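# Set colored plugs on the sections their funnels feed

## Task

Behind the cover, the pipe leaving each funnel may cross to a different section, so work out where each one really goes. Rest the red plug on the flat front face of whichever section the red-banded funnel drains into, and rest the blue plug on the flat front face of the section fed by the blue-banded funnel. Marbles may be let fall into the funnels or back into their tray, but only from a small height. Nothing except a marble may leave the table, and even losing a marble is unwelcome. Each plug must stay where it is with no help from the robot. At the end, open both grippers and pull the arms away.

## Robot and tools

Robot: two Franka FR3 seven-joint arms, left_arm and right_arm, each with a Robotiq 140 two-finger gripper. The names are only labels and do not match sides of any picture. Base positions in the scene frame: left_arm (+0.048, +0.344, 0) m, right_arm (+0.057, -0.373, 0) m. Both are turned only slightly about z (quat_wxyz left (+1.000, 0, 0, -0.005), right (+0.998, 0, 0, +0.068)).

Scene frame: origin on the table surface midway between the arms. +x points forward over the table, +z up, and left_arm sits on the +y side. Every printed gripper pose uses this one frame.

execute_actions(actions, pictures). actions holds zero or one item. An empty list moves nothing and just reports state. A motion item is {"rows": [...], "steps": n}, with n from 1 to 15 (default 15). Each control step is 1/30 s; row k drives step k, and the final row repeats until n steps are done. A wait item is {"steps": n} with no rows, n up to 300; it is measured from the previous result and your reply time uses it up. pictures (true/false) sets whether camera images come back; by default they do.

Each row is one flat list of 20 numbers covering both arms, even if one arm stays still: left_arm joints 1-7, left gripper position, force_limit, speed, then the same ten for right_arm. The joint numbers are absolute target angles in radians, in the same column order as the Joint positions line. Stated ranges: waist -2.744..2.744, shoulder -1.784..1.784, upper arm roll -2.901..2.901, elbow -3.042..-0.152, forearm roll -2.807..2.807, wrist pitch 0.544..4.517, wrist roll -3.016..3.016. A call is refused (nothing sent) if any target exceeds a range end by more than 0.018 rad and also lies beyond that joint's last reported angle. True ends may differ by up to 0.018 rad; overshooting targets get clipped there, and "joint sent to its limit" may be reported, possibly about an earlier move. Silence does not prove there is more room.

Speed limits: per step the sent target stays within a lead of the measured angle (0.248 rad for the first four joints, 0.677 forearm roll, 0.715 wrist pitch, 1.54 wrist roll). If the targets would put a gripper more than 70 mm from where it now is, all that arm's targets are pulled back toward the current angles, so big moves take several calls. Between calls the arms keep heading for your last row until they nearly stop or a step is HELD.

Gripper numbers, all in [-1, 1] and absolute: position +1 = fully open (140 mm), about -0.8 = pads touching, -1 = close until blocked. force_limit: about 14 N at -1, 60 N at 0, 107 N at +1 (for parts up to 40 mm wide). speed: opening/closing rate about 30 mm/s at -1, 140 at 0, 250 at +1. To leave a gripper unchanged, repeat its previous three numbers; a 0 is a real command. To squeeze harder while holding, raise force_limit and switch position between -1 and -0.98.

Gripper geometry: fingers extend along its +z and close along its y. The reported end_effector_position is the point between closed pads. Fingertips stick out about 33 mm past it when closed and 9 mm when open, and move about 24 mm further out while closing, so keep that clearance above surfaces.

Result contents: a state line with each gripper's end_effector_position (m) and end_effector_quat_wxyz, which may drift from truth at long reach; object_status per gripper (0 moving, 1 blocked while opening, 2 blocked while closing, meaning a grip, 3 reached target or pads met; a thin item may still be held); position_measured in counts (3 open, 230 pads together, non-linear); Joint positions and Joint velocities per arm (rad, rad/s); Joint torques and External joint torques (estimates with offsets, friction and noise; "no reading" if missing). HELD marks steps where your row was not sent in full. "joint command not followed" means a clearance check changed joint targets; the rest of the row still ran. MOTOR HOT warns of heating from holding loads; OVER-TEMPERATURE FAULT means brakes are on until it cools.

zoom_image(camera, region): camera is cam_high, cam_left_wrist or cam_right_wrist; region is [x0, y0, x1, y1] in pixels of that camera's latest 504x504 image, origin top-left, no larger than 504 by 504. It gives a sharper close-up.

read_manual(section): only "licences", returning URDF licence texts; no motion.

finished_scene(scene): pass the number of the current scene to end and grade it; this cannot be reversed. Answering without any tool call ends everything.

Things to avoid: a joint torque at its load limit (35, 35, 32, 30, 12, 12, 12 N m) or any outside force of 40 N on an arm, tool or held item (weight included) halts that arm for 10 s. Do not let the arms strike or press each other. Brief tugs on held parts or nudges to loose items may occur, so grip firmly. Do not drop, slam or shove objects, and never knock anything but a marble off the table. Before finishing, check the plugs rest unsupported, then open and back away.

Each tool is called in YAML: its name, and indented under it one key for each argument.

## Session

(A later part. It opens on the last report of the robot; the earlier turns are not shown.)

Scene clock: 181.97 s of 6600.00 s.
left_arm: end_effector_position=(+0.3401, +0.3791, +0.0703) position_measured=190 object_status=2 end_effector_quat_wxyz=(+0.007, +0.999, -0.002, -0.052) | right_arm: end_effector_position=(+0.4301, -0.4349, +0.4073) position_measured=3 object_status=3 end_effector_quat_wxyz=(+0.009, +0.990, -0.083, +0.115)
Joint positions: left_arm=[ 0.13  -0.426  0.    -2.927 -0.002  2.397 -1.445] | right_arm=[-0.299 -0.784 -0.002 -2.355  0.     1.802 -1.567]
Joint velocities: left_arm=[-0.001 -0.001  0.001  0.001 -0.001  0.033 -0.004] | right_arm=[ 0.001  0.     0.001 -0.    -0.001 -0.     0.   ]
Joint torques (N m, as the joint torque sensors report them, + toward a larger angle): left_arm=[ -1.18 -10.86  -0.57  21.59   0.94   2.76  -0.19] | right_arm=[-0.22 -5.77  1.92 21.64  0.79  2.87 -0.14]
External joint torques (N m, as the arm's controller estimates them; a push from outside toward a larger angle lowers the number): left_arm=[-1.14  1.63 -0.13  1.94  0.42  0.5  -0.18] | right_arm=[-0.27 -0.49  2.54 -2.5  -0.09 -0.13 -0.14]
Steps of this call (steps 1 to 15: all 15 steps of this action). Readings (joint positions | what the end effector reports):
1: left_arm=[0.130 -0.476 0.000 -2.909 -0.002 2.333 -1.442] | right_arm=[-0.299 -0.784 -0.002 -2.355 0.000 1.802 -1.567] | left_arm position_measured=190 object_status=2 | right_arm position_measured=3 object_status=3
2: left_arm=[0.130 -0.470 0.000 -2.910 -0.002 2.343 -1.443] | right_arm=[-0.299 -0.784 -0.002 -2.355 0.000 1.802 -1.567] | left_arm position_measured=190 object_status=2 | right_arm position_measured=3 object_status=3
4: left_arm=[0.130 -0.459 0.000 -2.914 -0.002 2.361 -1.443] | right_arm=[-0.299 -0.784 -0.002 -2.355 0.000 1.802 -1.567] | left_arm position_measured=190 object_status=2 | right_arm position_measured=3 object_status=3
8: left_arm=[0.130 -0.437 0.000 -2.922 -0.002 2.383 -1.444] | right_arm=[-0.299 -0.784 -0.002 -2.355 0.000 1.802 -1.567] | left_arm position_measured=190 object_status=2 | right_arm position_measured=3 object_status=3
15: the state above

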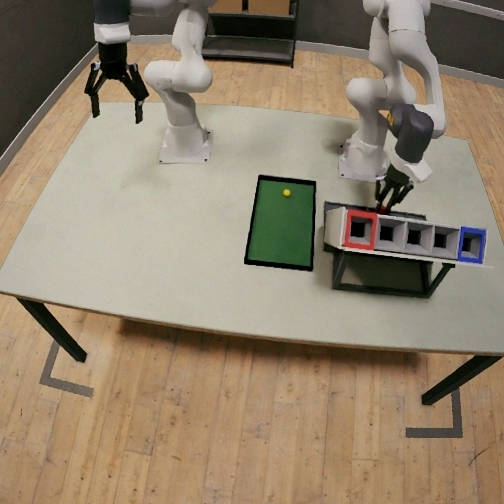

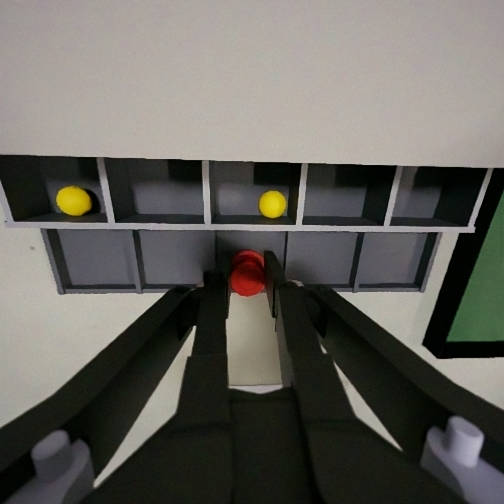

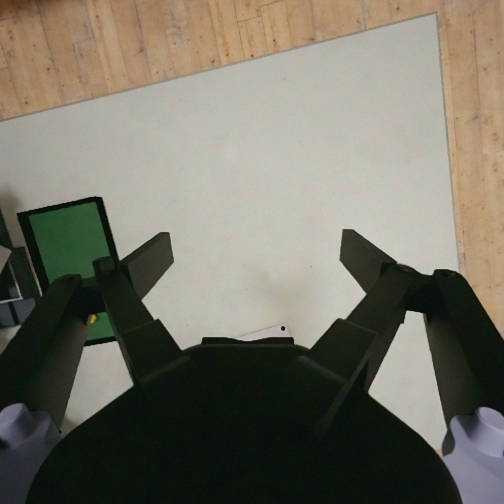

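execute_actions:
  actions:
    - {"rows":[[0.124,-0.413,0,-2.931,0,2.44,-1.45,-1,-0.6,-0.5,-0.3,-0.785,0,-2.356,0,1.8,-1.571,1,0,0],[0.124,-0.413,0,-2.931,0,2.44,-1.45,-1,-0.6,-0.5,-0.3,-0.785,0,-2.356,0,1.8,-1.571,1,0,0],[0.124,-0.413,0,-2.931,0,2.44,-1.45,-1,-0.6,-0.5,-0.3,-0.785,0,-2.356,0,1.8,-1.571,1,0,0],[0.124,-0.413,0,-2.931,0,2.44,-1.45,-1,-0.6,-0.5,-0.3,-0.785,0,-2.356,0,1.8,-1.571,1,0,0],[0.124,-0.4,0,-2.936,0,2.447,-1.45,-1,-0.6,-0.5,-0.3,-0.785,0,-2.356,0,1.8,-1.571,1,0,0]]}
  pictures: false

execute_actions:
  actions:
    - {"rows":[[0.124,-0.4,0,-2.936,0,2.447,-1.45,-0.3,-0.6,-0.8,-0.3,-0.785,0,-2.356,0,1.8,-1.571,1,0,0]]}

Scene clock: 187.70 s of 6600.00 s.
left_arm: end_effector_position=(+0.3435, +0.3783, +0.0632) position_measured=190 object_status=2 end_effector_quat_wxyz=(+0.006, +0.999, -0.004, -0.046) | right_arm: end_effector_position=(+0.4301, -0.4349, +0.4073) position_measured=3 object_status=3 end_effector_quat_wxyz=(+0.009, +0.990, -0.083, +0.115)
Joint positions: left_arm=[ 0.126 -0.403  0.    -2.935 -0.002  2.44  -1.446] | right_arm=[-0.299 -0.784 -0.002 -2.355  0.     1.802 -1.567]
Joint velocities: left_arm=[-0.001 -0.001 -0.     0.001  0.     0.006 -0.001] | right_arm=[ 0.002  0.     0.001  0.001 -0.001 -0.     0.002]
Joint torques (N m, as the joint torque sensors report them, + toward a larger angle): left_arm=[ -1.06 -11.23  -0.23  20.59   0.83   3.17  -0.09] | right_arm=[-1.16 -5.71  1.11 22.42  0.78  3.01 -0.01]
External joint torques (N m, as the arm's controller estimates them; a push from outside toward a larger angle lowers the number): left_arm=[-1.06  1.71  0.16  1.31  0.34  0.86 -0.08] | right_arm=[-1.25 -0.45  1.69 -1.72 -0.11  0.01 -0.02]
Steps of this call (steps 1 to 15: the robot went on to your last target; steps 16 to 90: nothing new was sent; then 2.23 s passed at rest; steps 91 to 105: all 15 steps of this action). Readings (joint positions | what the end effector reports):
91: left_arm=[0.129 -0.424 0.000 -2.928 -0.002 2.408 -1.446] | right_arm=[-0.299 -0.784 -0.002 -2.355 0.000 1.802 -1.567] | left_arm position_measured=190 object_status=2 | right_arm position_measured=3 object_status=3
92: left_arm=[0.128 -0.421 0.000 -2.928 -0.002 2.413 -1.446] | right_arm=[-0.299 -0.784 -0.002 -2.355 0.000 1.802 -1.567] | left_arm position_measured=190 object_status=2 | right_arm position_measured=3 object_status=3
94: left_arm=[0.127 -0.417 0.000 -2.929 -0.002 2.421 -1.446] | right_arm=[-0.299 -0.784 -0.002 -2.355 0.000 1.802 -1.567] | left_arm position_measured=190 object_status=2 | right_arm position_measured=3 object_status=3
98: left_arm=[0.126 -0.405 0.000 -2.934 -0.002 2.434 -1.446] | right_arm=[-0.299 -0.784 -0.002 -2.355 0.000 1.802 -1.567] | left_arm position_measured=190 object_status=2 | right_arm position_measured=3 object_status=3
105: the state above

Scene clock: 188.20 s of 6600.00 s.
left_arm: end_effector_position=(+0.3448, +0.3785, +0.0633) position_measured=167 object_status=3 end_effector_quat_wxyz=(+0.006, +0.999, -0.004, -0.044) | right_arm: end_effector_position=(+0.4301, -0.4349, +0.4073) position_measured=3 object_status=3 end_effector_quat_wxyz=(+0.009, +0.990, -0.083, +0.115)
Joint positions: left_arm=[ 0.126 -0.402  0.    -2.935 -0.002  2.444 -1.446] | right_arm=[-0.299 -0.784 -0.002 -2.355  0.     1.802 -1.567]
Joint velocities: left_arm=[ 0.001  0.001  0.     0.001 -0.     0.004 -0.   ] | right_arm=[-0.001 -0.     0.001 -0.    -0.001 -0.001  0.001]
Joint torques (N m, as the joint torque sensors report them, + toward a larger angle): left_arm=[ -1.41 -11.4   -0.83  20.23   0.85   2.76  -0.04] | right_arm=[-0.76 -5.69  1.59 22.75  0.81  2.98 -0.04]
External joint torques (N m, as the arm's controller estimates them; a push from outside toward a larger angle lowers the number): left_arm=[-1.43  1.45 -0.46  0.98  0.35  0.45 -0.03] | right_arm=[-0.79 -0.38  2.19 -1.38 -0.07 -0.02 -0.05]
Steps of this call (steps 1 to 15: all 15 steps of this action). Readings (joint positions | what the end effector reports):
1: left_arm=[0.126 -0.403 0.000 -2.935 -0.002 2.440 -1.446] | right_arm=[-0.299 -0.784 -0.002 -2.355 0.000 1.802 -1.567] | left_arm position_measured=190 object_status=0 | right_arm position_measured=3 object_status=3
2: left_arm=[0.126 -0.403 0.000 -2.935 -0.002 2.440 -1.446] | right_arm=[-0.299 -0.784 -0.002 -2.355 0.000 1.802 -1.567] | left_arm position_measured=190 object_status=0 | right_arm position_measured=3 object_status=3
4: left_arm=[0.126 -0.403 0.000 -2.935 -0.002 2.441 -1.446] | right_arm=[-0.299 -0.784 -0.002 -2.355 0.000 1.802 -1.567] | left_arm position_measured=182 object_status=0 | right_arm position_measured=3 object_status=3
8: left_arm=[0.126 -0.402 0.000 -2.935 -0.002 2.443 -1.446] | right_arm=[-0.299 -0.784 -0.002 -2.355 0.000 1.802 -1.567] | left_arm position_measured=170 object_status=0 | right_arm position_measured=3 object_status=3
15: the state above

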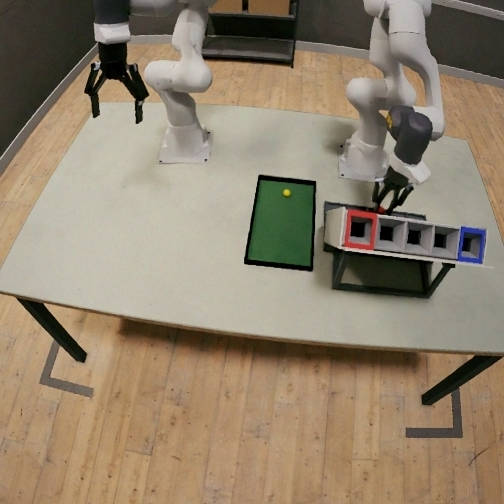

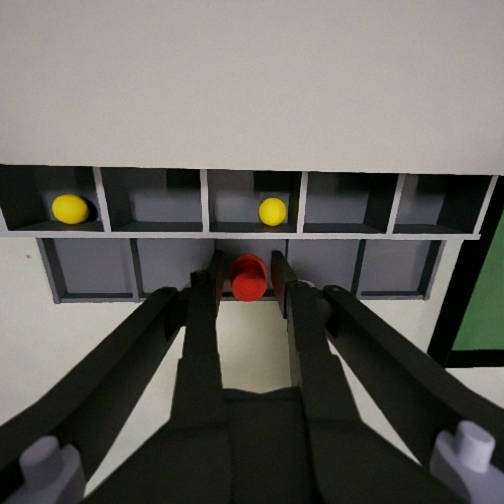

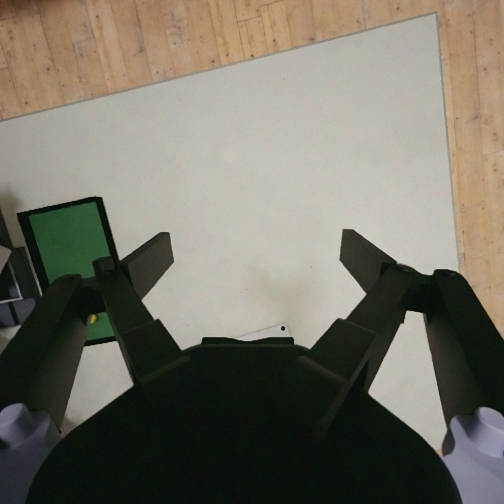

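execute_actions:
  actions:
    - {"rows":[[0.124,-0.478,0,-2.908,0,2.33,-1.45,-0.3,-0.6,-0.5,-0.3,-0.785,0,-2.356,0,1.8,-1.571,1,0,0],[0.124,-0.478,0,-2.908,0,2.33,-1.45,-0.3,-0.6,-0.5,-0.3,-0.785,0,-2.356,0,1.8,-1.571,1,0,0],[0.124,-0.478,0,-2.908,0,2.3,-1.45,-0.3,-0.6,-0.5,-0.3,-0.785,0,-2.356,0,1.8,-1.571,1,0,0],[0.124,-0.478,0,-2.908,0,2.3,-1.45,-0.3,-0.6,-0.5,-0.3,-0.785,0,-2.356,0,1.8,-1.571,1,0,0],[0.124,-0.62,0,-2.85,0,2.15,-1.45,-0.3,-0.6,-0.5,-0.3,-0.785,0,-2.356,0,1.8,-1.571,1,0,0]]}
  pictures: false

execute_actions:
  actions:
    - {"rows":[[0.728,-0.193,0,-2.481,0,2.288,-0.853,-0.1,-0.6,-0.5,-0.3,-0.785,0,-2.356,0,1.8,-1.571,1,0,0]]}
  pictures: false

execute_actions:
  actions:
    - {"steps":30}

Scene clock: 195.30 s of 6600.00 s.
left_arm: end_effector_position=(+0.3555, +0.3795, +0.1457) position_measured=167 object_status=3 end_effector_quat_wxyz=(+0.004, +1.000, -0.004, -0.025) | right_arm: end_effector_position=(+0.4301, -0.4349, +0.4073) position_measured=3 object_status=3 end_effector_quat_wxyz=(+0.009, +0.990, -0.083, +0.115)
Joint positions: left_arm=[ 0.126 -0.618  0.    -2.848 -0.002  2.179 -1.446] | right_arm=[-0.299 -0.784 -0.002 -2.355  0.     1.802 -1.567]
Joint velocities: left_arm=[ 0.    -0.001  0.001 -0.006  0.001 -0.164 -0.002] | right_arm=[-0.001  0.     0.001 -0.001  0.001  0.    -0.001]
Joint torques (N m, as the joint torque sensors report them, + toward a larger angle): left_arm=[-0.88 -9.6  -0.76 24.69  1.07  2.06 -0.06] | right_arm=[-0.55 -5.78  1.5  22.74  0.84  2.95 -0.09]
External joint torques (N m, as the arm's controller estimates them; a push from outside toward a larger angle lowers the number): left_arm=[-0.92 -0.35 -0.22  1.67  0.38 -0.44 -0.06] | right_arm=[-0.59 -0.48  2.09 -1.38 -0.05 -0.05 -0.09]
Steps of this call (steps 1 to 15: the robot went on to your last target; steps 16 to 90: nothing new was sent; then 3.60 s passed at rest; steps 91 to 105: all 15 steps of this action). Readings (joint positions | what the end effector reports):
91: left_arm=[0.126 -0.415 0.000 -2.933 -0.002 2.424 -1.446] | right_arm=[-0.299 -0.784 -0.002 -2.355 0.000 1.802 -1.567] | left_arm position_measured=167 object_status=3 | right_arm position_measured=3 object_status=3
92: left_arm=[0.126 -0.435 0.000 -2.927 -0.002 2.406 -1.446] | right_arm=[-0.299 -0.784 -0.002 -2.355 0.000 1.802 -1.567] | left_arm position_measured=167 object_status=3 | right_arm position_measured=3 object_status=3
94: left_arm=[0.126 -0.462 0.000 -2.914 -0.002 2.374 -1.446] | right_arm=[-0.299 -0.784 -0.002 -2.355 0.000 1.802 -1.567] | left_arm position_measured=167 object_status=3 | right_arm position_measured=3 object_status=3
98: left_arm=[0.126 -0.590 0.000 -2.861 -0.002 2.254 -1.446] | right_arm=[-0.299 -0.784 -0.002 -2.355 0.000 1.802 -1.567] | left_arm position_measured=167 object_status=3 | right_arm position_measured=3 object_status=3
105: the state above

Scene clock: 195.80 s of 6600.00 s.
left_arm: end_effector_position=(+0.3870, +0.6297, +0.1492) position_measured=141 object_status=3 end_effector_quat_wxyz=(+0.006, +0.995, +0.095, -0.006) | right_arm: end_effector_position=(+0.4301, -0.4349, +0.4073) position_measured=3 object_status=3 end_effector_quat_wxyz=(+0.009, +0.990, -0.083, +0.115)
Joint positions: left_arm=[ 0.704 -0.203  0.008 -2.491 -0.003  2.271 -1.058] | right_arm=[-0.299 -0.784 -0.002 -2.355  0.     1.802 -1.567]
Joint velocities: left_arm=[0.422 0.156 0.061 0.092 0.001 0.086 0.663] | right_arm=[-0.     0.001  0.001  0.001 -0.001 -0.001 -0.002]
Joint torques (N m, as the joint torque sensors report them, + toward a larger angle): left_arm=[ -7.08 -25.13  -7.94  25.41   1.21   2.98   0.51] | right_arm=[-0.42 -6.43  1.39 22.41  0.77  2.95  0.  ]
External joint torques (N m, as the arm's controller estimates them; a push from outside toward a larger angle lowers the number): left_arm=[1.34 0.67 0.78 2.73 0.55 0.5  0.49] | right_arm=[-0.42 -1.22  2.03 -1.67 -0.11 -0.04  0.  ]
Steps of this call (steps 1 to 15: all 15 steps of this action). Readings (joint positions | what the end effector reports):
1: left_arm=[0.154 -0.591 -0.007 -2.823 -0.003 2.182 -1.418] | right_arm=[-0.299 -0.784 -0.002 -2.355 0.000 1.802 -1.567] | left_arm position_measured=167 object_status=0 | right_arm position_measured=3 object_status=3
2: left_arm=[0.192 -0.552 -0.007 -2.784 -0.003 2.191 -1.390] | right_arm=[-0.299 -0.784 -0.002 -2.355 0.000 1.802 -1.567] | left_arm position_measured=163 object_status=0 | right_arm position_measured=3 object_status=3
4: left_arm=[0.267 -0.476 -0.007 -2.706 -0.003 2.206 -1.339] | right_arm=[-0.299 -0.784 -0.002 -2.355 0.000 1.802 -1.567] | left_arm position_measured=154 object_status=0 | right_arm position_measured=3 object_status=3
8: left_arm=[0.438 -0.325 -0.009 -2.575 -0.003 2.237 -1.237] | right_arm=[-0.299 -0.784 -0.002 -2.355 0.000 1.802 -1.567] | left_arm position_measured=141 object_status=0 | right_arm position_measured=3 object_status=3
15: the state above

Scene clock: 196.80 s of 6600.00 s.
left_arm: end_effector_position=(+0.3877, +0.6400, +0.1503) position_measured=141 object_status=3 end_effector_quat_wxyz=(+0.002, +1.000, +0.006, -0.000) | right_arm: end_effector_position=(+0.4301, -0.4349, +0.4073) position_measured=3 object_status=3 end_effector_quat_wxyz=(+0.009, +0.990, -0.083, +0.115)
Joint positions: left_arm=[ 0.726 -0.195  0.002 -2.483 -0.003  2.285 -0.864] | right_arm=[-0.299 -0.784 -0.002 -2.355  0.     1.802 -1.567]
Joint velocities: left_arm=[ 0.001 -0.001  0.001 -0.001  0.002  0.001  0.024] | right_arm=[-0.001 -0.     0.001 -0.     0.    -0.001  0.001]
Joint torques (N m, as the joint torque sensors report them, + toward a larger angle): left_arm=[  1.57 -21.75  -2.43  24.8    1.11   2.81   0.32] | right_arm=[ 0.22 -5.35  1.23 23.4   0.79  2.87 -0.03]
External joint torques (N m, as the arm's controller estimates them; a push from outside toward a larger angle lowers the number): left_arm=[ 1.51  1.58 -2.3   2.43  0.48  0.28  0.32] | right_arm=[ 0.22 -0.03  1.9  -0.73 -0.09 -0.13 -0.04]
Steps of this call (steps 1 to 30: the robot went on to your last target). Readings (joint positions | what the end effector reports):
1: left_arm=[0.715 -0.199 0.009 -2.488 -0.003 2.274 -1.037] | right_arm=[-0.299 -0.784 -0.002 -2.355 0.000 1.802 -1.567] | left_arm position_measured=141 object_status=3 | right_arm position_measured=3 object_status=3
2: left_arm=[0.720 -0.197 0.008 -2.487 -0.003 2.276 -1.019] | right_arm=[-0.299 -0.784 -0.002 -2.355 0.000 1.802 -1.567] | left_arm position_measured=141 object_status=3 | right_arm position_measured=3 object_status=3
4: left_arm=[0.725 -0.196 0.006 -2.485 -0.003 2.279 -0.987] | right_arm=[-0.299 -0.784 -0.002 -2.355 0.000 1.802 -1.567] | left_arm position_measured=141 object_status=3 | right_arm position_measured=3 object_status=3
8: left_arm=[0.725 -0.195 0.002 -2.483 -0.003 2.282 -0.941] | right_arm=[-0.299 -0.784 -0.002 -2.355 0.000 1.802 -1.567] | left_arm position_measured=141 object_status=3 | right_arm position_measured=3 object_status=3
30: the state above

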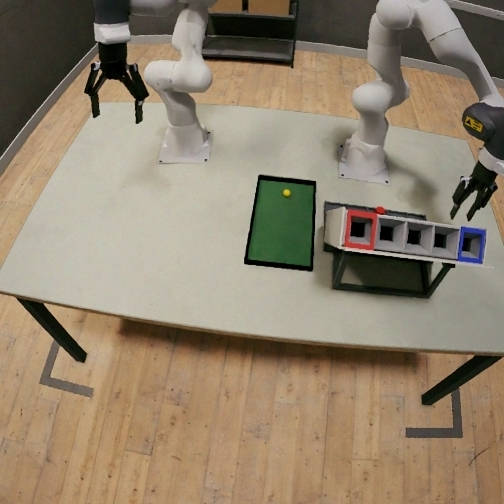

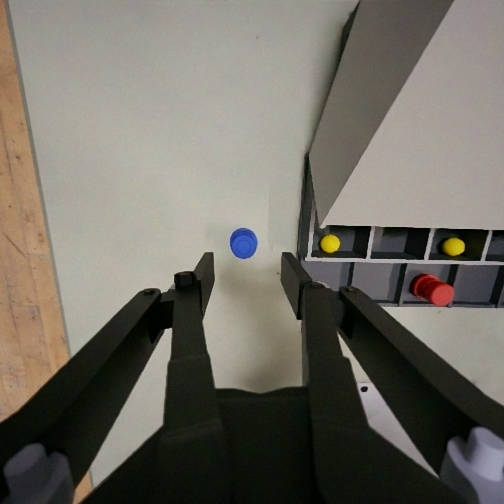

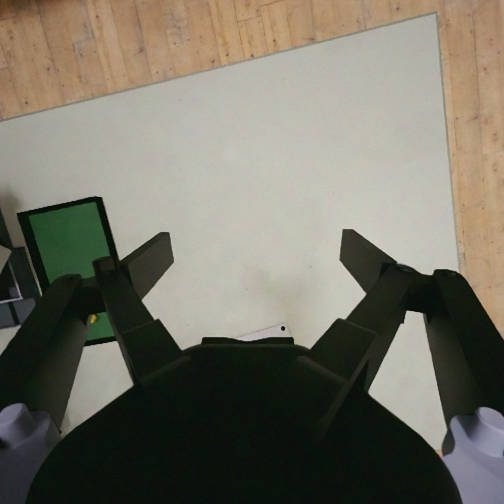

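execute_actions:
  actions:
    - {"rows":[[0.73,-0.08,0,-2.512,0,2.45,-0.853,-0.2,-0.6,-0.5,-0.3,-0.785,0,-2.356,0,1.8,-1.571,1,0,0]]}
  pictures: false

execute_actions:
  actions:
    - {"rows":[[0.73,0.016,0,-2.535,0,2.551,-0.853,-0.2,-0.6,-0.5,-0.3,-0.785,0,-2.356,0,1.8,-1.571,1,0,0]]}
  pictures: false

execute_actions:
  actions:
    - {"rows":[[0.73,0.016,0,-2.535,0,2.551,-0.853,-1,-0.6,-0.5,-0.3,-0.785,0,-2.356,0,1.8,-1.571,1,0,0]]}

Scene clock: 202.63 s of 6600.00 s.
left_arm: end_effector_position=(+0.3932, +0.6461, +0.0981) position_measured=154 object_status=3 end_effector_quat_wxyz=(-0.001, +1.000, +0.004, +0.002) | right_arm: end_effector_position=(+0.4301, -0.4349, +0.4073) position_measured=3 object_status=3 end_effector_quat_wxyz=(+0.009, +0.990, -0.083, +0.115)
Joint positions: left_arm=[ 0.728 -0.079  0.001 -2.513 -0.003  2.439 -0.857] | right_arm=[-0.299 -0.784 -0.002 -2.355  0.     1.802 -1.567]
Joint velocities: left_arm=[-0.001  0.001 -0.001 -0.    -0.     0.054  0.   ] | right_arm=[ 0.001 -0.    -0.001  0.     0.    -0.    -0.   ]
Joint torques (N m, as the joint torque sensors report them, + toward a larger angle): left_arm=[  1.12 -25.84  -1.39  23.35   1.     2.95   0.3 ] | right_arm=[-0.27 -6.41  1.82 22.75  0.82  2.87  0.04]
External joint torques (N m, as the arm's controller estimates them; a push from outside toward a larger angle lowers the number): left_arm=[ 1.18 -0.21 -1.25  2.76  0.46  0.45  0.3 ] | right_arm=[-0.27 -1.03  2.49 -1.42 -0.06 -0.13  0.03]
Steps of this call (steps 1 to 15: the robot went on to your last target; steps 16 to 90: nothing new was sent; then 2.33 s passed at rest; steps 91 to 105: all 15 steps of this action). Readings (joint positions | what the end effector reports):
91: left_arm=[0.726 -0.179 0.001 -2.483 -0.003 2.315 -0.857] | right_arm=[-0.299 -0.784 -0.002 -2.355 0.000 1.802 -1.567] | left_arm position_measured=141 object_status=0 | right_arm position_measured=3 object_status=3
92: left_arm=[0.727 -0.151 0.001 -2.486 -0.003 2.341 -0.857] | right_arm=[-0.299 -0.784 -0.002 -2.355 0.000 1.802 -1.567] | left_arm position_measured=145 object_status=0 | right_arm position_measured=3 object_status=3
94: left_arm=[0.727 -0.106 0.001 -2.502 -0.003 2.375 -0.857] | right_arm=[-0.299 -0.784 -0.002 -2.355 0.000 1.802 -1.567] | left_arm position_measured=154 object_status=0 | right_arm position_measured=3 object_status=3
98: left_arm=[0.728 -0.079 0.001 -2.515 -0.003 2.412 -0.857] | right_arm=[-0.299 -0.784 -0.002 -2.355 0.000 1.802 -1.567] | left_arm position_measured=154 object_status=0 | right_arm position_measured=3 object_status=3
105: the state above

Scene clock: 203.13 s of 6600.00 s.
left_arm: end_effector_position=(+0.3896, +0.6431, +0.0547) position_measured=154 object_status=3 end_effector_quat_wxyz=(+0.004, +1.000, +0.004, -0.003) | right_arm: end_effector_position=(+0.4301, -0.4349, +0.4073) position_measured=3 object_status=3 end_effector_quat_wxyz=(+0.009, +0.990, -0.083, +0.115)
Joint positions: left_arm=[ 0.728  0.016  0.001 -2.536 -0.003  2.542 -0.857] | right_arm=[-0.299 -0.784 -0.002 -2.355  0.     1.802 -1.567]
Joint velocities: left_arm=[ 0.001  0.     0.     0.001  0.     0.038 -0.   ] | right_arm=[-0.001 -0.001  0.001  0.    -0.     0.001  0.001]
Joint torques (N m, as the joint torque sensors report them, + toward a larger angle): left_arm=[  1.7  -27.67  -1.44  21.39   0.96   2.75   0.29] | right_arm=[-0.74 -5.45  1.51 22.8   0.89  2.8  -0.05]
External joint torques (N m, as the arm's controller estimates them; a push from outside toward a larger angle lowers the number): left_arm=[ 1.63 -0.24 -1.53  2.28  0.5   0.26  0.29] | right_arm=[-0.77 -0.11  2.13 -1.33  0.01 -0.19 -0.06]
Steps of this call (steps 1 to 15: all 15 steps of this action). Readings (joint positions | what the end effector reports):
1: left_arm=[0.728 -0.066 0.001 -2.513 -0.003 2.459 -0.857] | right_arm=[-0.299 -0.784 -0.002 -2.355 0.000 1.802 -1.567] | left_arm position_measured=154 object_status=3 | right_arm position_measured=3 object_status=3
2: left_arm=[0.728 -0.043 0.001 -2.515 -0.003 2.477 -0.857] | right_arm=[-0.299 -0.784 -0.002 -2.355 0.000 1.802 -1.567] | left_arm position_measured=154 object_status=3 | right_arm position_measured=3 object_status=3
4: left_arm=[0.728 -0.006 0.001 -2.528 -0.003 2.500 -0.857] | right_arm=[-0.299 -0.784 -0.002 -2.355 0.000 1.802 -1.567] | left_arm position_measured=154 object_status=3 | right_arm position_measured=3 object_status=3
8: left_arm=[0.728 0.016 0.001 -2.537 -0.003 2.524 -0.857] | right_arm=[-0.299 -0.784 -0.002 -2.355 0.000 1.802 -1.567] | left_arm position_measured=154 object_status=3 | right_arm position_measured=3 object_status=3
15: the state above

Scene clock: 203.63 s of 6600.00 s.
left_arm: end_effector_position=(+0.3911, +0.6444, +0.0554) position_measured=189 object_status=2 end_effector_quat_wxyz=(+0.002, +1.000, +0.004, -0.001) | right_arm: end_effector_position=(+0.4301, -0.4349, +0.4073) position_measured=3 object_status=3 end_effector_quat_wxyz=(+0.009, +0.990, -0.083, +0.115)
Joint positions: left_arm=[ 0.728  0.016  0.001 -2.536 -0.003  2.548 -0.857] | right_arm=[-0.299 -0.784 -0.002 -2.355  0.     1.802 -1.567]
Joint velocities: left_arm=[-0.     0.001  0.    -0.     0.     0.002 -0.   ] | right_arm=[ 0.001 -0.    -0.001  0.001  0.     0.001  0.   ]
Joint torques (N m, as the joint torque sensors report them, + toward a larger angle): left_arm=[  0.99 -26.92  -1.32  21.25   0.96   2.82   0.44] | right_arm=[-0.42 -5.35  1.61 23.34  0.75  2.82  0.08]
External joint torques (N m, as the arm's controller estimates them; a push from outside toward a larger angle lowers the number): left_arm=[ 1.01  0.57 -1.31  2.09  0.49  0.3   0.44] | right_arm=[-0.42  0.    2.29 -0.84 -0.13 -0.19  0.07]
Steps of this call (steps 1 to 15: all 15 steps of this action). Readings (joint positions | what the end effector reports):
1: left_arm=[0.728 0.016 0.001 -2.536 -0.003 2.543 -0.857] | right_arm=[-0.299 -0.784 -0.002 -2.355 0.000 1.802 -1.567] | left_arm position_measured=154 object_status=0 | right_arm position_measured=3 object_status=3
2: left_arm=[0.728 0.016 0.001 -2.536 -0.003 2.544 -0.857] | right_arm=[-0.299 -0.784 -0.002 -2.355 0.000 1.802 -1.567] | left_arm position_measured=158 object_status=0 | right_arm position_measured=3 object_status=3
4: left_arm=[0.728 0.016 0.001 -2.536 -0.003 2.546 -0.857] | right_arm=[-0.299 -0.784 -0.002 -2.355 0.000 1.802 -1.567] | left_arm position_measured=167 object_status=0 | right_arm position_measured=3 object_status=3
8: left_arm=[0.728 0.016 0.001 -2.536 -0.003 2.547 -0.857] | right_arm=[-0.299 -0.784 -0.002 -2.355 0.000 1.802 -1.567] | left_arm position_measured=186 object_status=0 | right_arm position_measured=3 object_status=3
15: the state above

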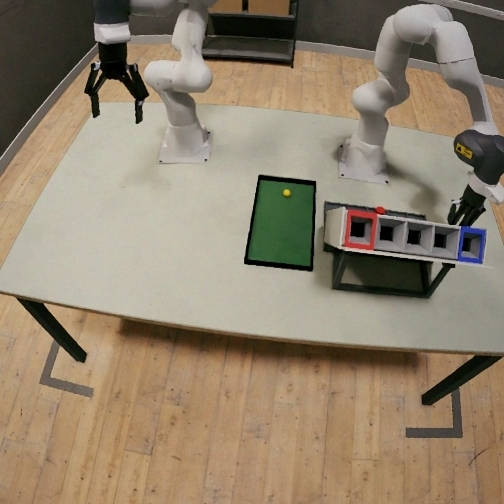

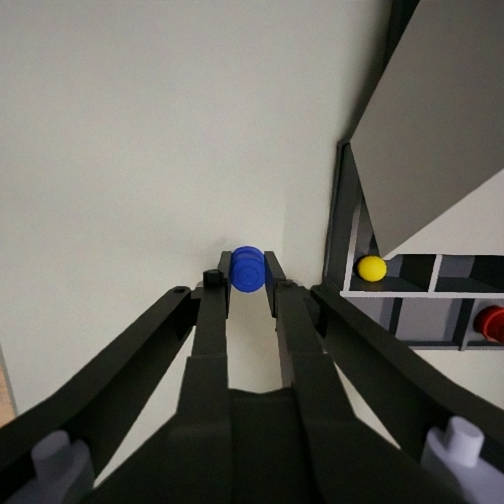

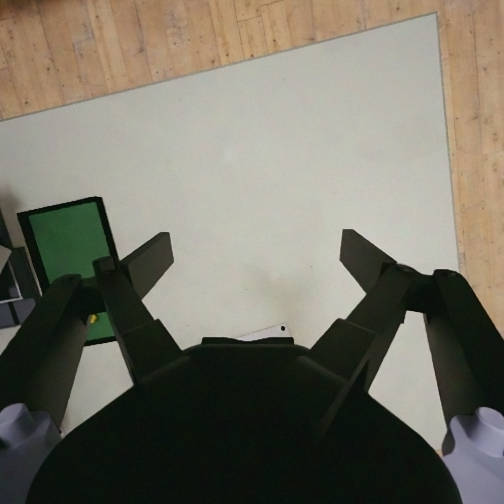

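execute_actions:
  actions:
    - {"rows":[[0.73,-0.193,0,-2.481,0,2.288,-0.853,-1,-0.6,-0.5,-0.3,-0.785,0,-2.356,0,1.8,-1.571,1,0,0]]}
  pictures: false

execute_actions:
  actions:
    - {"rows":[[0.575,-0.51,0,-2.829,0,2.319,-1.006,-1,-0.6,-0.5,-0.3,-0.785,0,-2.356,0,1.8,-1.571,1,0,0]]}
  pictures: false

execute_actions:
  actions:
    - {"rows":[[0.575,-0.394,0,-2.876,0,2.49,-1.006,-1,-0.6,-0.5,-0.3,-0.785,0,-2.356,0,1.8,-1.571,1,0,0]]}

Scene clock: 209.27 s of 6600.00 s.
left_arm: end_effector_position=(+0.3930, +0.6458, +0.1530) position_measured=189 object_status=2 end_effector_quat_wxyz=(-0.006, +1.000, +0.003, +0.008) | right_arm: end_effector_position=(+0.4301, -0.4349, +0.4073) position_measured=3 object_status=3 end_effector_quat_wxyz=(+0.009, +0.990, -0.083, +0.115)
Joint positions: left_arm=[ 0.728 -0.195  0.001 -2.48  -0.003  2.306 -0.857] | right_arm=[-0.299 -0.784 -0.002 -2.355  0.     1.802 -1.567]
Joint velocities: left_arm=[-0.001  0.003 -0.    -0.006  0.001 -0.097  0.001] | right_arm=[-0.001 -0.     0.001 -0.001 -0.001 -0.001 -0.002]
Joint torques (N m, as the joint torque sensors report them, + toward a larger angle): left_arm=[  1.55 -22.57  -0.98  24.75   1.06   2.35   0.39] | right_arm=[-0.73 -6.51  2.29 22.82  0.79  3.   -0.07]
External joint torques (N m, as the arm's controller estimates them; a push from outside toward a larger angle lowers the number): left_arm=[ 1.6   1.13 -0.75  1.99  0.42 -0.32  0.39] | right_arm=[-0.74 -1.13  2.93 -1.32 -0.09  0.   -0.07]
Steps of this call (steps 1 to 15: the robot went on to your last target; steps 16 to 90: nothing new was sent; then 2.13 s passed at rest; steps 91 to 105: all 15 steps of this action). Readings (joint positions | what the end effector reports):
91: left_arm=[0.728 -0.004 0.001 -2.535 -0.003 2.513 -0.857] | right_arm=[-0.299 -0.784 -0.002 -2.355 0.000 1.802 -1.567] | left_arm position_measured=189 object_status=2 | right_arm position_measured=3 object_status=3
92: left_arm=[0.728 -0.044 0.001 -2.530 -0.003 2.477 -0.857] | right_arm=[-0.299 -0.784 -0.002 -2.355 0.000 1.802 -1.567] | left_arm position_measured=189 object_status=2 | right_arm position_measured=3 object_status=3
94: left_arm=[0.728 -0.126 0.001 -2.503 -0.003 2.417 -0.857] | right_arm=[-0.299 -0.784 -0.002 -2.355 0.000 1.802 -1.567] | left_arm position_measured=189 object_status=2 | right_arm position_measured=3 object_status=3
98: left_arm=[0.728 -0.194 0.001 -2.474 -0.003 2.354 -0.857] | right_arm=[-0.299 -0.784 -0.002 -2.355 0.000 1.802 -1.567] | left_arm position_measured=189 object_status=2 | right_arm position_measured=3 object_status=3
105: the state above

Scene clock: 209.77 s of 6600.00 s.
left_arm: end_effector_position=(+0.3368, +0.5275, +0.1291) position_measured=189 object_status=2 end_effector_quat_wxyz=(+0.002, +1.000, -0.017, -0.002) | right_arm: end_effector_position=(+0.4301, -0.4349, +0.4073) position_measured=3 object_status=3 end_effector_quat_wxyz=(+0.009, +0.990, -0.083, +0.115)
Joint positions: left_arm=[ 0.578 -0.507 -0.002 -2.827 -0.002  2.315 -0.971] | right_arm=[-0.299 -0.784 -0.002 -2.355  0.     1.802 -1.567]
Joint velocities: left_arm=[-0.004 -0.012  0.001 -0.008 -0.001  0.005 -0.105] | right_arm=[ 0.     0.    -0.    -0.    -0.001  0.001 -0.001]
Joint torques (N m, as the joint torque sensors report them, + toward a larger angle): left_arm=[ -1.38 -13.59   0.45  22.68   0.88   2.88  -0.07] | right_arm=[-0.48 -6.05  1.1  22.46  0.76  2.88 -0.11]
External joint torques (N m, as the arm's controller estimates them; a push from outside toward a larger angle lowers the number): left_arm=[-1.36 -1.57  0.92  0.57  0.26  0.34 -0.07] | right_arm=[-0.52 -0.72  1.71 -1.7  -0.12 -0.13 -0.11]
Steps of this call (steps 1 to 15: all 15 steps of this action). Readings (joint positions | what the end effector reports):
1: left_arm=[0.705 -0.229 0.011 -2.521 -0.002 2.313 -0.867] | right_arm=[-0.299 -0.784 -0.002 -2.355 0.000 1.802 -1.567] | left_arm position_measured=189 object_status=2 | right_arm position_measured=3 object_status=3
2: left_arm=[0.677 -0.285 0.010 -2.580 -0.002 2.313 -0.877] | right_arm=[-0.299 -0.784 -0.002 -2.355 0.000 1.802 -1.567] | left_arm position_measured=189 object_status=2 | right_arm position_measured=3 object_status=3
4: left_arm=[0.627 -0.394 0.003 -2.694 -0.002 2.315 -0.897] | right_arm=[-0.299 -0.784 -0.002 -2.355 0.000 1.802 -1.567] | left_arm position_measured=189 object_status=2 | right_arm position_measured=3 object_status=3
8: left_arm=[0.584 -0.491 -0.003 -2.807 -0.002 2.315 -0.934] | right_arm=[-0.299 -0.784 -0.002 -2.355 0.000 1.802 -1.567] | left_arm position_measured=189 object_status=2 | right_arm position_measured=3 object_status=3
15: the state above

Scene clock: 210.27 s of 6600.00 s.
left_arm: end_effector_position=(+0.3363, +0.5272, +0.0847) position_measured=189 object_status=2 end_effector_quat_wxyz=(+0.001, +1.000, -0.004, -0.001) | right_arm: end_effector_position=(+0.4301, -0.4349, +0.4073) position_measured=3 object_status=3 end_effector_quat_wxyz=(+0.009, +0.990, -0.083, +0.115)
Joint positions: left_arm=[ 0.577 -0.395 -0.002 -2.877 -0.002  2.478 -0.996] | right_arm=[-0.299 -0.784 -0.002 -2.355  0.     1.802 -1.567]
Joint velocities: left_arm=[-0.     0.001 -0.     0.001  0.001  0.056 -0.021] | right_arm=[ 0.001 -0.001  0.    -0.001  0.002 -0.    -0.   ]
Joint torques (N m, as the joint torque sensors report them, + toward a larger angle): left_arm=[ -1.86 -12.43   0.32  23.28   0.84   2.83  -0.06] | right_arm=[-0.11 -6.36  2.33 22.68  0.73  2.97  0.04]
External joint torques (N m, as the arm's controller estimates them; a push from outside toward a larger angle lowers the number): left_arm=[-1.85  1.6   0.7   3.16  0.32  0.32 -0.06] | right_arm=[-0.17 -0.92  2.91 -1.52 -0.16 -0.04  0.03]
Steps of this call (steps 1 to 15: all 15 steps of this action). Readings (joint positions | what the end effector reports):
1: left_arm=[0.577 -0.489 -0.002 -2.832 -0.002 2.347 -0.974] | right_arm=[-0.299 -0.784 -0.002 -2.355 0.000 1.802 -1.567] | left_arm position_measured=189 object_status=2 | right_arm position_measured=3 object_status=3
2: left_arm=[0.577 -0.460 -0.002 -2.842 -0.002 2.374 -0.977] | right_arm=[-0.299 -0.784 -0.002 -2.355 0.000 1.802 -1.567] | left_arm position_measured=189 object_status=2 | right_arm position_measured=3 object_status=3
4: left_arm=[0.577 -0.417 -0.002 -2.864 -0.002 2.410 -0.982] | right_arm=[-0.299 -0.784 -0.002 -2.355 0.000 1.802 -1.567] | left_arm position_measured=189 object_status=2 | right_arm position_measured=3 object_status=3
8: left_arm=[0.577 -0.396 -0.002 -2.877 -0.002 2.449 -0.989] | right_arm=[-0.299 -0.784 -0.002 -2.355 0.000 1.802 -1.567] | left_arm position_measured=189 object_status=2 | right_arm position_measured=3 object_status=3
15: the state above

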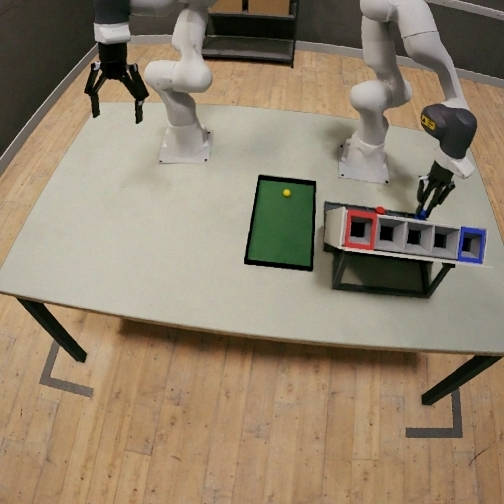

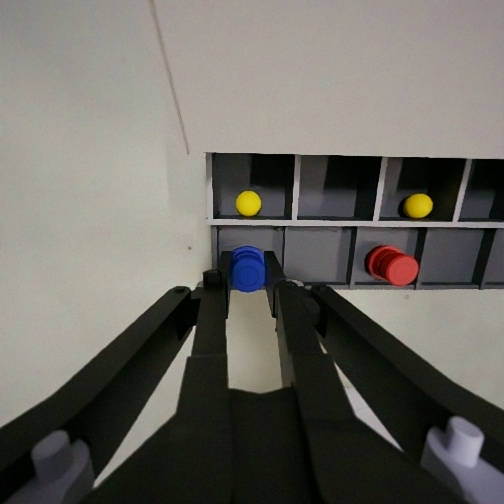

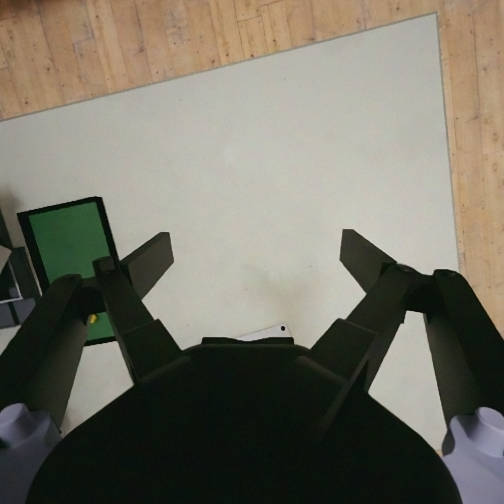

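execute_actions:
  actions:
    - {"rows":[[0.567,-0.37,0,-2.882,0,2.54,-1.006,-1,-0.6,-0.5,-0.3,-0.785,0,-2.356,0,1.8,-1.571,1,0,0],[0.567,-0.37,0,-2.882,0,2.54,-1.006,-1,-0.6,-0.5,-0.3,-0.785,0,-2.356,0,1.8,-1.571,1,0,0],[0.567,-0.37,0,-2.882,0,2.54,-1.006,-1,-0.6,-0.5,-0.3,-0.785,0,-2.356,0,1.8,-1.571,1,0,0],[0.567,-0.345,0,-2.888,0,2.56,-1.006,-1,-0.6,-0.5,-0.3,-0.785,0,-2.356,0,1.8,-1.571,1,0,0],[0.567,-0.345,0,-2.888,0,2.56,-1.006,-1,-0.6,-0.5,-0.3,-0.785,0,-2.356,0,1.8,-1.571,1,0,0],[0.567,-0.345,0,-2.888,0,2.56,-1.006,-1,-0.6,-0.5,-0.3,-0.785,0,-2.356,0,1.8,-1.571,1,0,0],[0.567,-0.322,0,-2.892,0,2.572,-1.006,-1,-0.6,-0.5,-0.3,-0.785,0,-2.356,0,1.8,-1.571,1,0,0]]}
  pictures: false

execute_actions:
  actions:
    - {"rows":[[0.567,-0.322,0,-2.892,0,2.572,-1.006,-0.3,-0.6,-0.8,-0.3,-0.785,0,-2.356,0,1.8,-1.571,1,0,0]]}
  pictures: false

execute_actions:
  actions:
    - {"rows":[[0.567,-0.394,0,-2.876,0,2.45,-1.006,-0.3,-0.6,-0.8,-0.3,-0.785,0,-2.356,0,1.8,-1.571,1,0,0],[0.567,-0.394,0,-2.876,0,2.45,-1.006,-0.3,-0.6,-0.8,-0.3,-0.785,0,-2.356,0,1.8,-1.571,1,0,0],[0.567,-0.394,0,-2.876,0,2.45,-1.006,-0.3,-0.6,-0.8,-0.3,-0.785,0,-2.356,0,1.8,-1.571,1,0,0],[0.567,-0.51,0,-2.829,0,2.3,-1.006,-0.3,-0.6,-0.8,-0.3,-0.785,0,-2.356,0,1.8,-1.571,1,0,0]]}
  pictures: false

execute_actions:
  actions:
    - {"rows":[[0.567,-1.1,0,-2.65,0,1.6,-1.006,-0.3,-0.6,-0.8,-0.3,-0.785,0,-2.356,0,1.8,-1.571,1,0,0]]}
  pictures: false

execute_actions:
  actions:
    - {"steps":20}

Scene clock: 217.83 s of 6600.00 s.
left_arm: end_effector_position=(+0.3377, +0.5250, +0.0625) position_measured=189 object_status=2 end_effector_quat_wxyz=(+0.002, +1.000, -0.004, -0.002) | right_arm: end_effector_position=(+0.4301, -0.4349, +0.4073) position_measured=3 object_status=3 end_effector_quat_wxyz=(+0.009, +0.990, -0.083, +0.115)
Joint positions: left_arm=[ 0.569 -0.325 -0.001 -2.891 -0.002  2.561 -1.002] | right_arm=[-0.299 -0.784 -0.002 -2.355  0.     1.802 -1.567]
Joint velocities: left_arm=[-0.     0.009 -0.001 -0.001 -0.     0.046  0.001] | right_arm=[-0.003  0.    -0.    -0.    -0.     0.    -0.001]
Joint torques (N m, as the joint torque sensors report them, + toward a larger angle): left_arm=[ -0.8  -12.54   0.1   20.48   0.93   3.01  -0.02] | right_arm=[-0.81 -5.63  1.98 22.87  0.82  2.83 -0.01]
External joint torques (N m, as the arm's controller estimates them; a push from outside toward a larger angle lowers the number): left_arm=[-0.75  2.9   0.45  1.56  0.47  0.5  -0.02] | right_arm=[-0.77 -0.35  2.69 -1.21 -0.05 -0.17 -0.02]
Steps of this call (steps 1 to 15: the robot went on to your last target; steps 16 to 90: nothing new was sent; then 4.07 s passed at rest; steps 91 to 105: all 15 steps of this action). Readings (joint positions | what the end effector reports):
91: left_arm=[0.575 -0.391 -0.001 -2.877 -0.002 2.496 -1.002] | right_arm=[-0.299 -0.784 -0.002 -2.355 0.000 1.802 -1.567] | left_arm position_measured=189 object_status=2 | right_arm position_measured=3 object_status=3
92: left_arm=[0.573 -0.385 -0.001 -2.878 -0.002 2.503 -1.002] | right_arm=[-0.299 -0.784 -0.002 -2.355 0.000 1.802 -1.567] | left_arm position_measured=189 object_status=2 | right_arm position_measured=3 object_status=3
94: left_arm=[0.571 -0.372 -0.001 -2.880 -0.002 2.518 -1.002] | right_arm=[-0.299 -0.784 -0.002 -2.355 0.000 1.802 -1.567] | left_arm position_measured=189 object_status=2 | right_arm position_measured=3 object_status=3
98: left_arm=[0.569 -0.340 -0.001 -2.887 -0.002 2.544 -1.002] | right_arm=[-0.299 -0.784 -0.002 -2.355 0.000 1.802 -1.567] | left_arm position_measured=189 object_status=2 | right_arm position_measured=3 object_status=3
105: the state above

Scene clock: 218.33 s of 6600.00 s.
left_arm: end_effector_position=(+0.3395, +0.5262, +0.0629) position_measured=167 object_status=3 end_effector_quat_wxyz=(-0.000, +1.000, -0.004, +0.001) | right_arm: end_effector_position=(+0.4301, -0.4349, +0.4073) position_measured=3 object_status=3 end_effector_quat_wxyz=(+0.009, +0.990, -0.083, +0.115)
Joint positions: left_arm=[ 0.569 -0.324 -0.001 -2.891 -0.002  2.569 -1.002] | right_arm=[-0.299 -0.784 -0.002 -2.355  0.     1.802 -1.567]
Joint velocities: left_arm=[-0.001 -0.001 -0.     0.001 -0.     0.002  0.   ] | right_arm=[-0.    -0.001  0.001 -0.001 -0.001  0.001 -0.001]
Joint torques (N m, as the joint torque sensors report them, + toward a larger angle): left_arm=[ -1.39 -13.67  -0.7   20.73   0.85   2.86  -0.02] | right_arm=[-0.19 -5.73  1.48 23.08  0.79  2.91 -0.07]
External joint torques (N m, as the arm's controller estimates them; a push from outside toward a larger angle lowers the number): left_arm=[-1.33  1.71 -0.35  1.76  0.39  0.33 -0.02] | right_arm=[-0.17 -0.29  2.16 -1.11 -0.09 -0.1  -0.07]
Steps of this call (steps 1 to 15: all 15 steps of this action). Readings (joint positions | what the end effector reports):
1: left_arm=[0.569 -0.325 -0.001 -2.891 -0.002 2.563 -1.002] | right_arm=[-0.299 -0.784 -0.002 -2.355 0.000 1.802 -1.567] | left_arm position_measured=189 object_status=0 | right_arm position_measured=3 object_status=3
2: left_arm=[0.569 -0.324 -0.001 -2.891 -0.002 2.564 -1.002] | right_arm=[-0.299 -0.784 -0.002 -2.355 0.000 1.802 -1.567] | left_arm position_measured=189 object_status=0 | right_arm position_measured=3 object_status=3
4: left_arm=[0.569 -0.324 -0.001 -2.891 -0.002 2.566 -1.002] | right_arm=[-0.299 -0.784 -0.002 -2.355 0.000 1.802 -1.567] | left_arm position_measured=181 object_status=0 | right_arm position_measured=3 object_status=3
8: left_arm=[0.569 -0.324 -0.001 -2.891 -0.002 2.568 -1.002] | right_arm=[-0.299 -0.784 -0.002 -2.355 0.000 1.802 -1.567] | left_arm position_measured=170 object_status=0 | right_arm position_measured=3 object_status=3
15: the state above

Scene clock: 218.83 s of 6600.00 s.
left_arm: end_effector_position=(+0.3406, +0.5267, +0.1302) position_measured=167 object_status=3 end_effector_quat_wxyz=(-0.001, +1.000, -0.005, +0.002) | right_arm: end_effector_position=(+0.4301, -0.4349, +0.4073) position_measured=3 object_status=3 end_effector_quat_wxyz=(+0.009, +0.990, -0.083, +0.115)
Joint positions: left_arm=[ 0.569 -0.508 -0.001 -2.828 -0.002  2.324 -1.002] | right_arm=[-0.299 -0.784 -0.002 -2.355  0.     1.802 -1.567]
Joint velocities: left_arm=[ 0.     0.002  0.001 -0.002  0.001 -0.128 -0.   ] | right_arm=[ 0.001  0.    -0.001  0.001  0.     0.001  0.   ]
Joint torques (N m, as the joint torque sensors report them, + toward a larger angle): left_arm=[ -2.1  -12.46   0.07  22.98   0.97   2.17  -0.08] | right_arm=[-0.49 -5.43  2.19 23.06  0.81  2.86 -0.1 ]
External joint torques (N m, as the arm's controller estimates them; a push from outside toward a larger angle lowers the number): left_arm=[-2.11 -0.33  0.5   0.73  0.34 -0.44 -0.08] | right_arm=[-0.46 -0.11  2.91 -1.11 -0.07 -0.15 -0.1 ]
Steps of this call (steps 1 to 15: all 15 steps of this action). Readings (joint positions | what the end effector reports):
1: left_arm=[0.569 -0.336 -0.001 -2.891 -0.002 2.548 -1.002] | right_arm=[-0.299 -0.784 -0.002 -2.355 0.000 1.802 -1.567] | left_arm position_measured=167 object_status=3 | right_arm position_measured=3 object_status=3
2: left_arm=[0.569 -0.354 -0.001 -2.888 -0.002 2.530 -1.002] | right_arm=[-0.299 -0.784 -0.002 -2.355 0.000 1.802 -1.567] | left_arm position_measured=167 object_status=3 | right_arm position_measured=3 object_status=3
4: left_arm=[0.569 -0.398 -0.001 -2.876 -0.002 2.477 -1.002] | right_arm=[-0.299 -0.784 -0.002 -2.355 0.000 1.802 -1.567] | left_arm position_measured=167 object_status=3 | right_arm position_measured=3 object_status=3
8: left_arm=[0.569 -0.497 -0.001 -2.831 -0.002 2.385 -1.002] | right_arm=[-0.299 -0.784 -0.002 -2.355 0.000 1.802 -1.567] | left_arm position_measured=167 object_status=3 | right_arm position_measured=3 object_status=3
15: the state above

Scene clock: 219.33 s of 6600.00 s.
left_arm: end_effector_position=(+0.2788, +0.4878, +0.3394) position_measured=167 object_status=3 end_effector_quat_wxyz=(-0.038, +0.997, -0.005, +0.061) | right_arm: end_effector_position=(+0.4301, -0.4349, +0.4073) position_measured=3 object_status=3 end_effector_quat_wxyz=(+0.009, +0.990, -0.083, +0.115)
Joint positions: left_arm=[ 0.569 -1.093 -0.001 -2.643 -0.002  1.693 -1.002] | right_arm=[-0.299 -0.784 -0.002 -2.355  0.     1.802 -1.567]
Joint velocities: left_arm=[ 0.    -0.193  0.    -0.001  0.001 -0.541  0.001] | right_arm=[-0.    -0.002 -0.002  0.001  0.     0.    -0.003]
Joint torques (N m, as the joint torque sensors report them, + toward a larger angle): left_arm=[-1.23  9.61 -0.51 21.03  1.21  2.21 -0.06] | right_arm=[-0.31 -5.03  1.7  22.66  0.8   2.83 -0.02]
External joint torques (N m, as the arm's controller estimates them; a push from outside toward a larger angle lowers the number): left_arm=[-1.18 -0.11  0.36  1.46  0.38 -0.54 -0.06] | right_arm=[-0.28  0.41  2.43 -1.52 -0.08 -0.17 -0.03]
Steps of this call (steps 1 to 15: all 15 steps of this action). Readings (joint positions | what the end effector reports):
1: left_arm=[0.569 -0.526 -0.001 -2.815 -0.002 2.263 -1.002] | right_arm=[-0.299 -0.784 -0.002 -2.355 0.000 1.802 -1.567] | left_arm position_measured=167 object_status=3 | right_arm position_measured=3 object_status=3
2: left_arm=[0.569 -0.559 -0.001 -2.795 -0.002 2.203 -1.002] | right_arm=[-0.299 -0.784 -0.002 -2.355 0.000 1.802 -1.567] | left_arm position_measured=167 object_status=3 | right_arm position_measured=3 object_status=3
4: left_arm=[0.569 -0.638 -0.001 -2.751 -0.002 2.097 -1.002] | right_arm=[-0.299 -0.784 -0.002 -2.355 0.000 1.802 -1.567] | left_arm position_measured=167 object_status=3 | right_arm position_measured=3 object_status=3
8: left_arm=[0.569 -0.827 -0.001 -2.689 -0.002 1.916 -1.002] | right_arm=[-0.299 -0.784 -0.002 -2.355 0.000 1.802 -1.567] | left_arm position_measured=167 object_status=3 | right_arm position_measured=3 object_status=3
15: the state above

Scene clock: 220.00 s of 6600.00 s.
left_arm: end_effector_position=(+0.2545, +0.4726, +0.3273) position_measured=167 object_status=3 end_effector_quat_wxyz=(-0.014, +1.000, -0.005, +0.023) | right_arm: end_effector_position=(+0.4301, -0.4349, +0.4073) position_measured=3 object_status=3 end_effector_quat_wxyz=(+0.009, +0.990, -0.083, +0.115)
Joint positions: left_arm=[ 0.569 -1.098 -0.001 -2.649 -0.002  1.604 -1.002] | right_arm=[-0.299 -0.784 -0.002 -2.355  0.     1.802 -1.567]
Joint velocities: left_arm=[-0.    -0.001  0.     0.001 -0.001 -0.009  0.001] | right_arm=[-0.     0.    -0.001  0.    -0.001 -0.    -0.001]
Joint torques (N m, as the joint torque sensors report them, + toward a larger angle): left_arm=[-0.75  3.69  0.01 24.26  1.11  2.3  -0.01] | right_arm=[-0.23 -5.85  0.99 23.09  0.88  2.82 -0.08]
External joint torques (N m, as the arm's controller estimates them; a push from outside toward a larger angle lowers the number): left_arm=[-0.71  0.32  0.86  0.47  0.27 -0.38 -0.01] | right_arm=[-0.23 -0.54  1.65 -1.04  0.   -0.18 -0.08]
Steps of this call (steps 1 to 20: the robot went on to your last target). Readings (joint positions | what the end effector reports):
1: left_arm=[0.569 -1.097 -0.001 -2.643 -0.002 1.677 -1.002] | right_arm=[-0.299 -0.784 -0.002 -2.355 0.000 1.802 -1.567] | left_arm position_measured=167 object_status=3 | right_arm position_measured=3 object_status=3
2: left_arm=[0.569 -1.098 -0.001 -2.644 -0.002 1.664 -1.002] | right_arm=[-0.299 -0.784 -0.002 -2.355 0.000 1.802 -1.567] | left_arm position_measured=167 object_status=3 | right_arm position_measured=3 object_status=3
4: left_arm=[0.569 -1.098 -0.001 -2.647 -0.002 1.643 -1.002] | right_arm=[-0.299 -0.784 -0.002 -2.355 0.000 1.802 -1.567] | left_arm position_measured=167 object_status=3 | right_arm position_measured=3 object_status=3
8: left_arm=[0.569 -1.098 -0.001 -2.649 -0.002 1.621 -1.002] | right_arm=[-0.299 -0.784 -0.002 -2.355 0.000 1.802 -1.567] | left_arm position_measured=167 object_status=3 | right_arm position_measured=3 object_status=3
20: the state above

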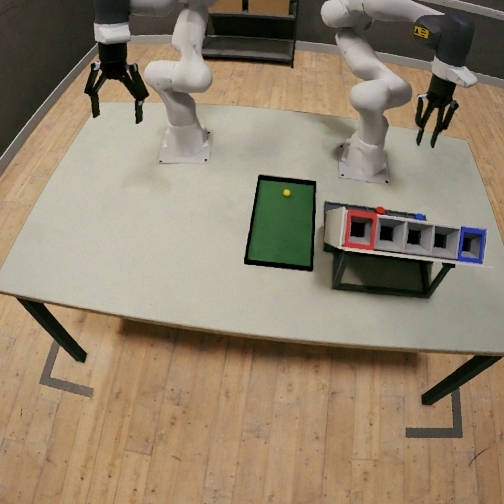

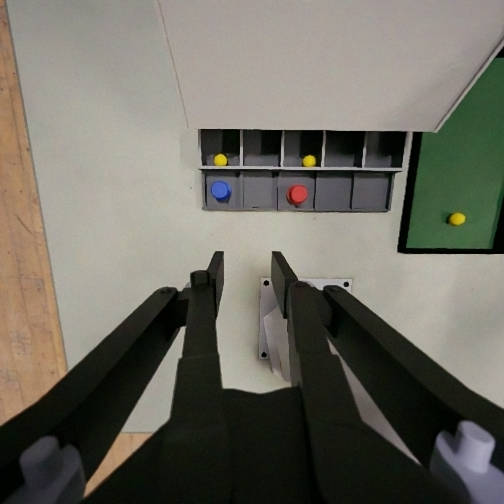

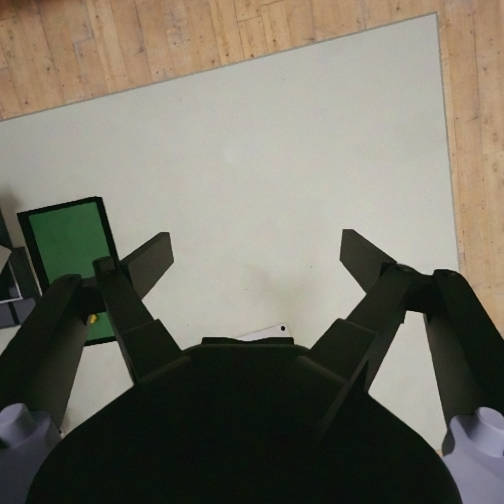

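finished_scene:
  scene: 1

The scene is finished: the task was done.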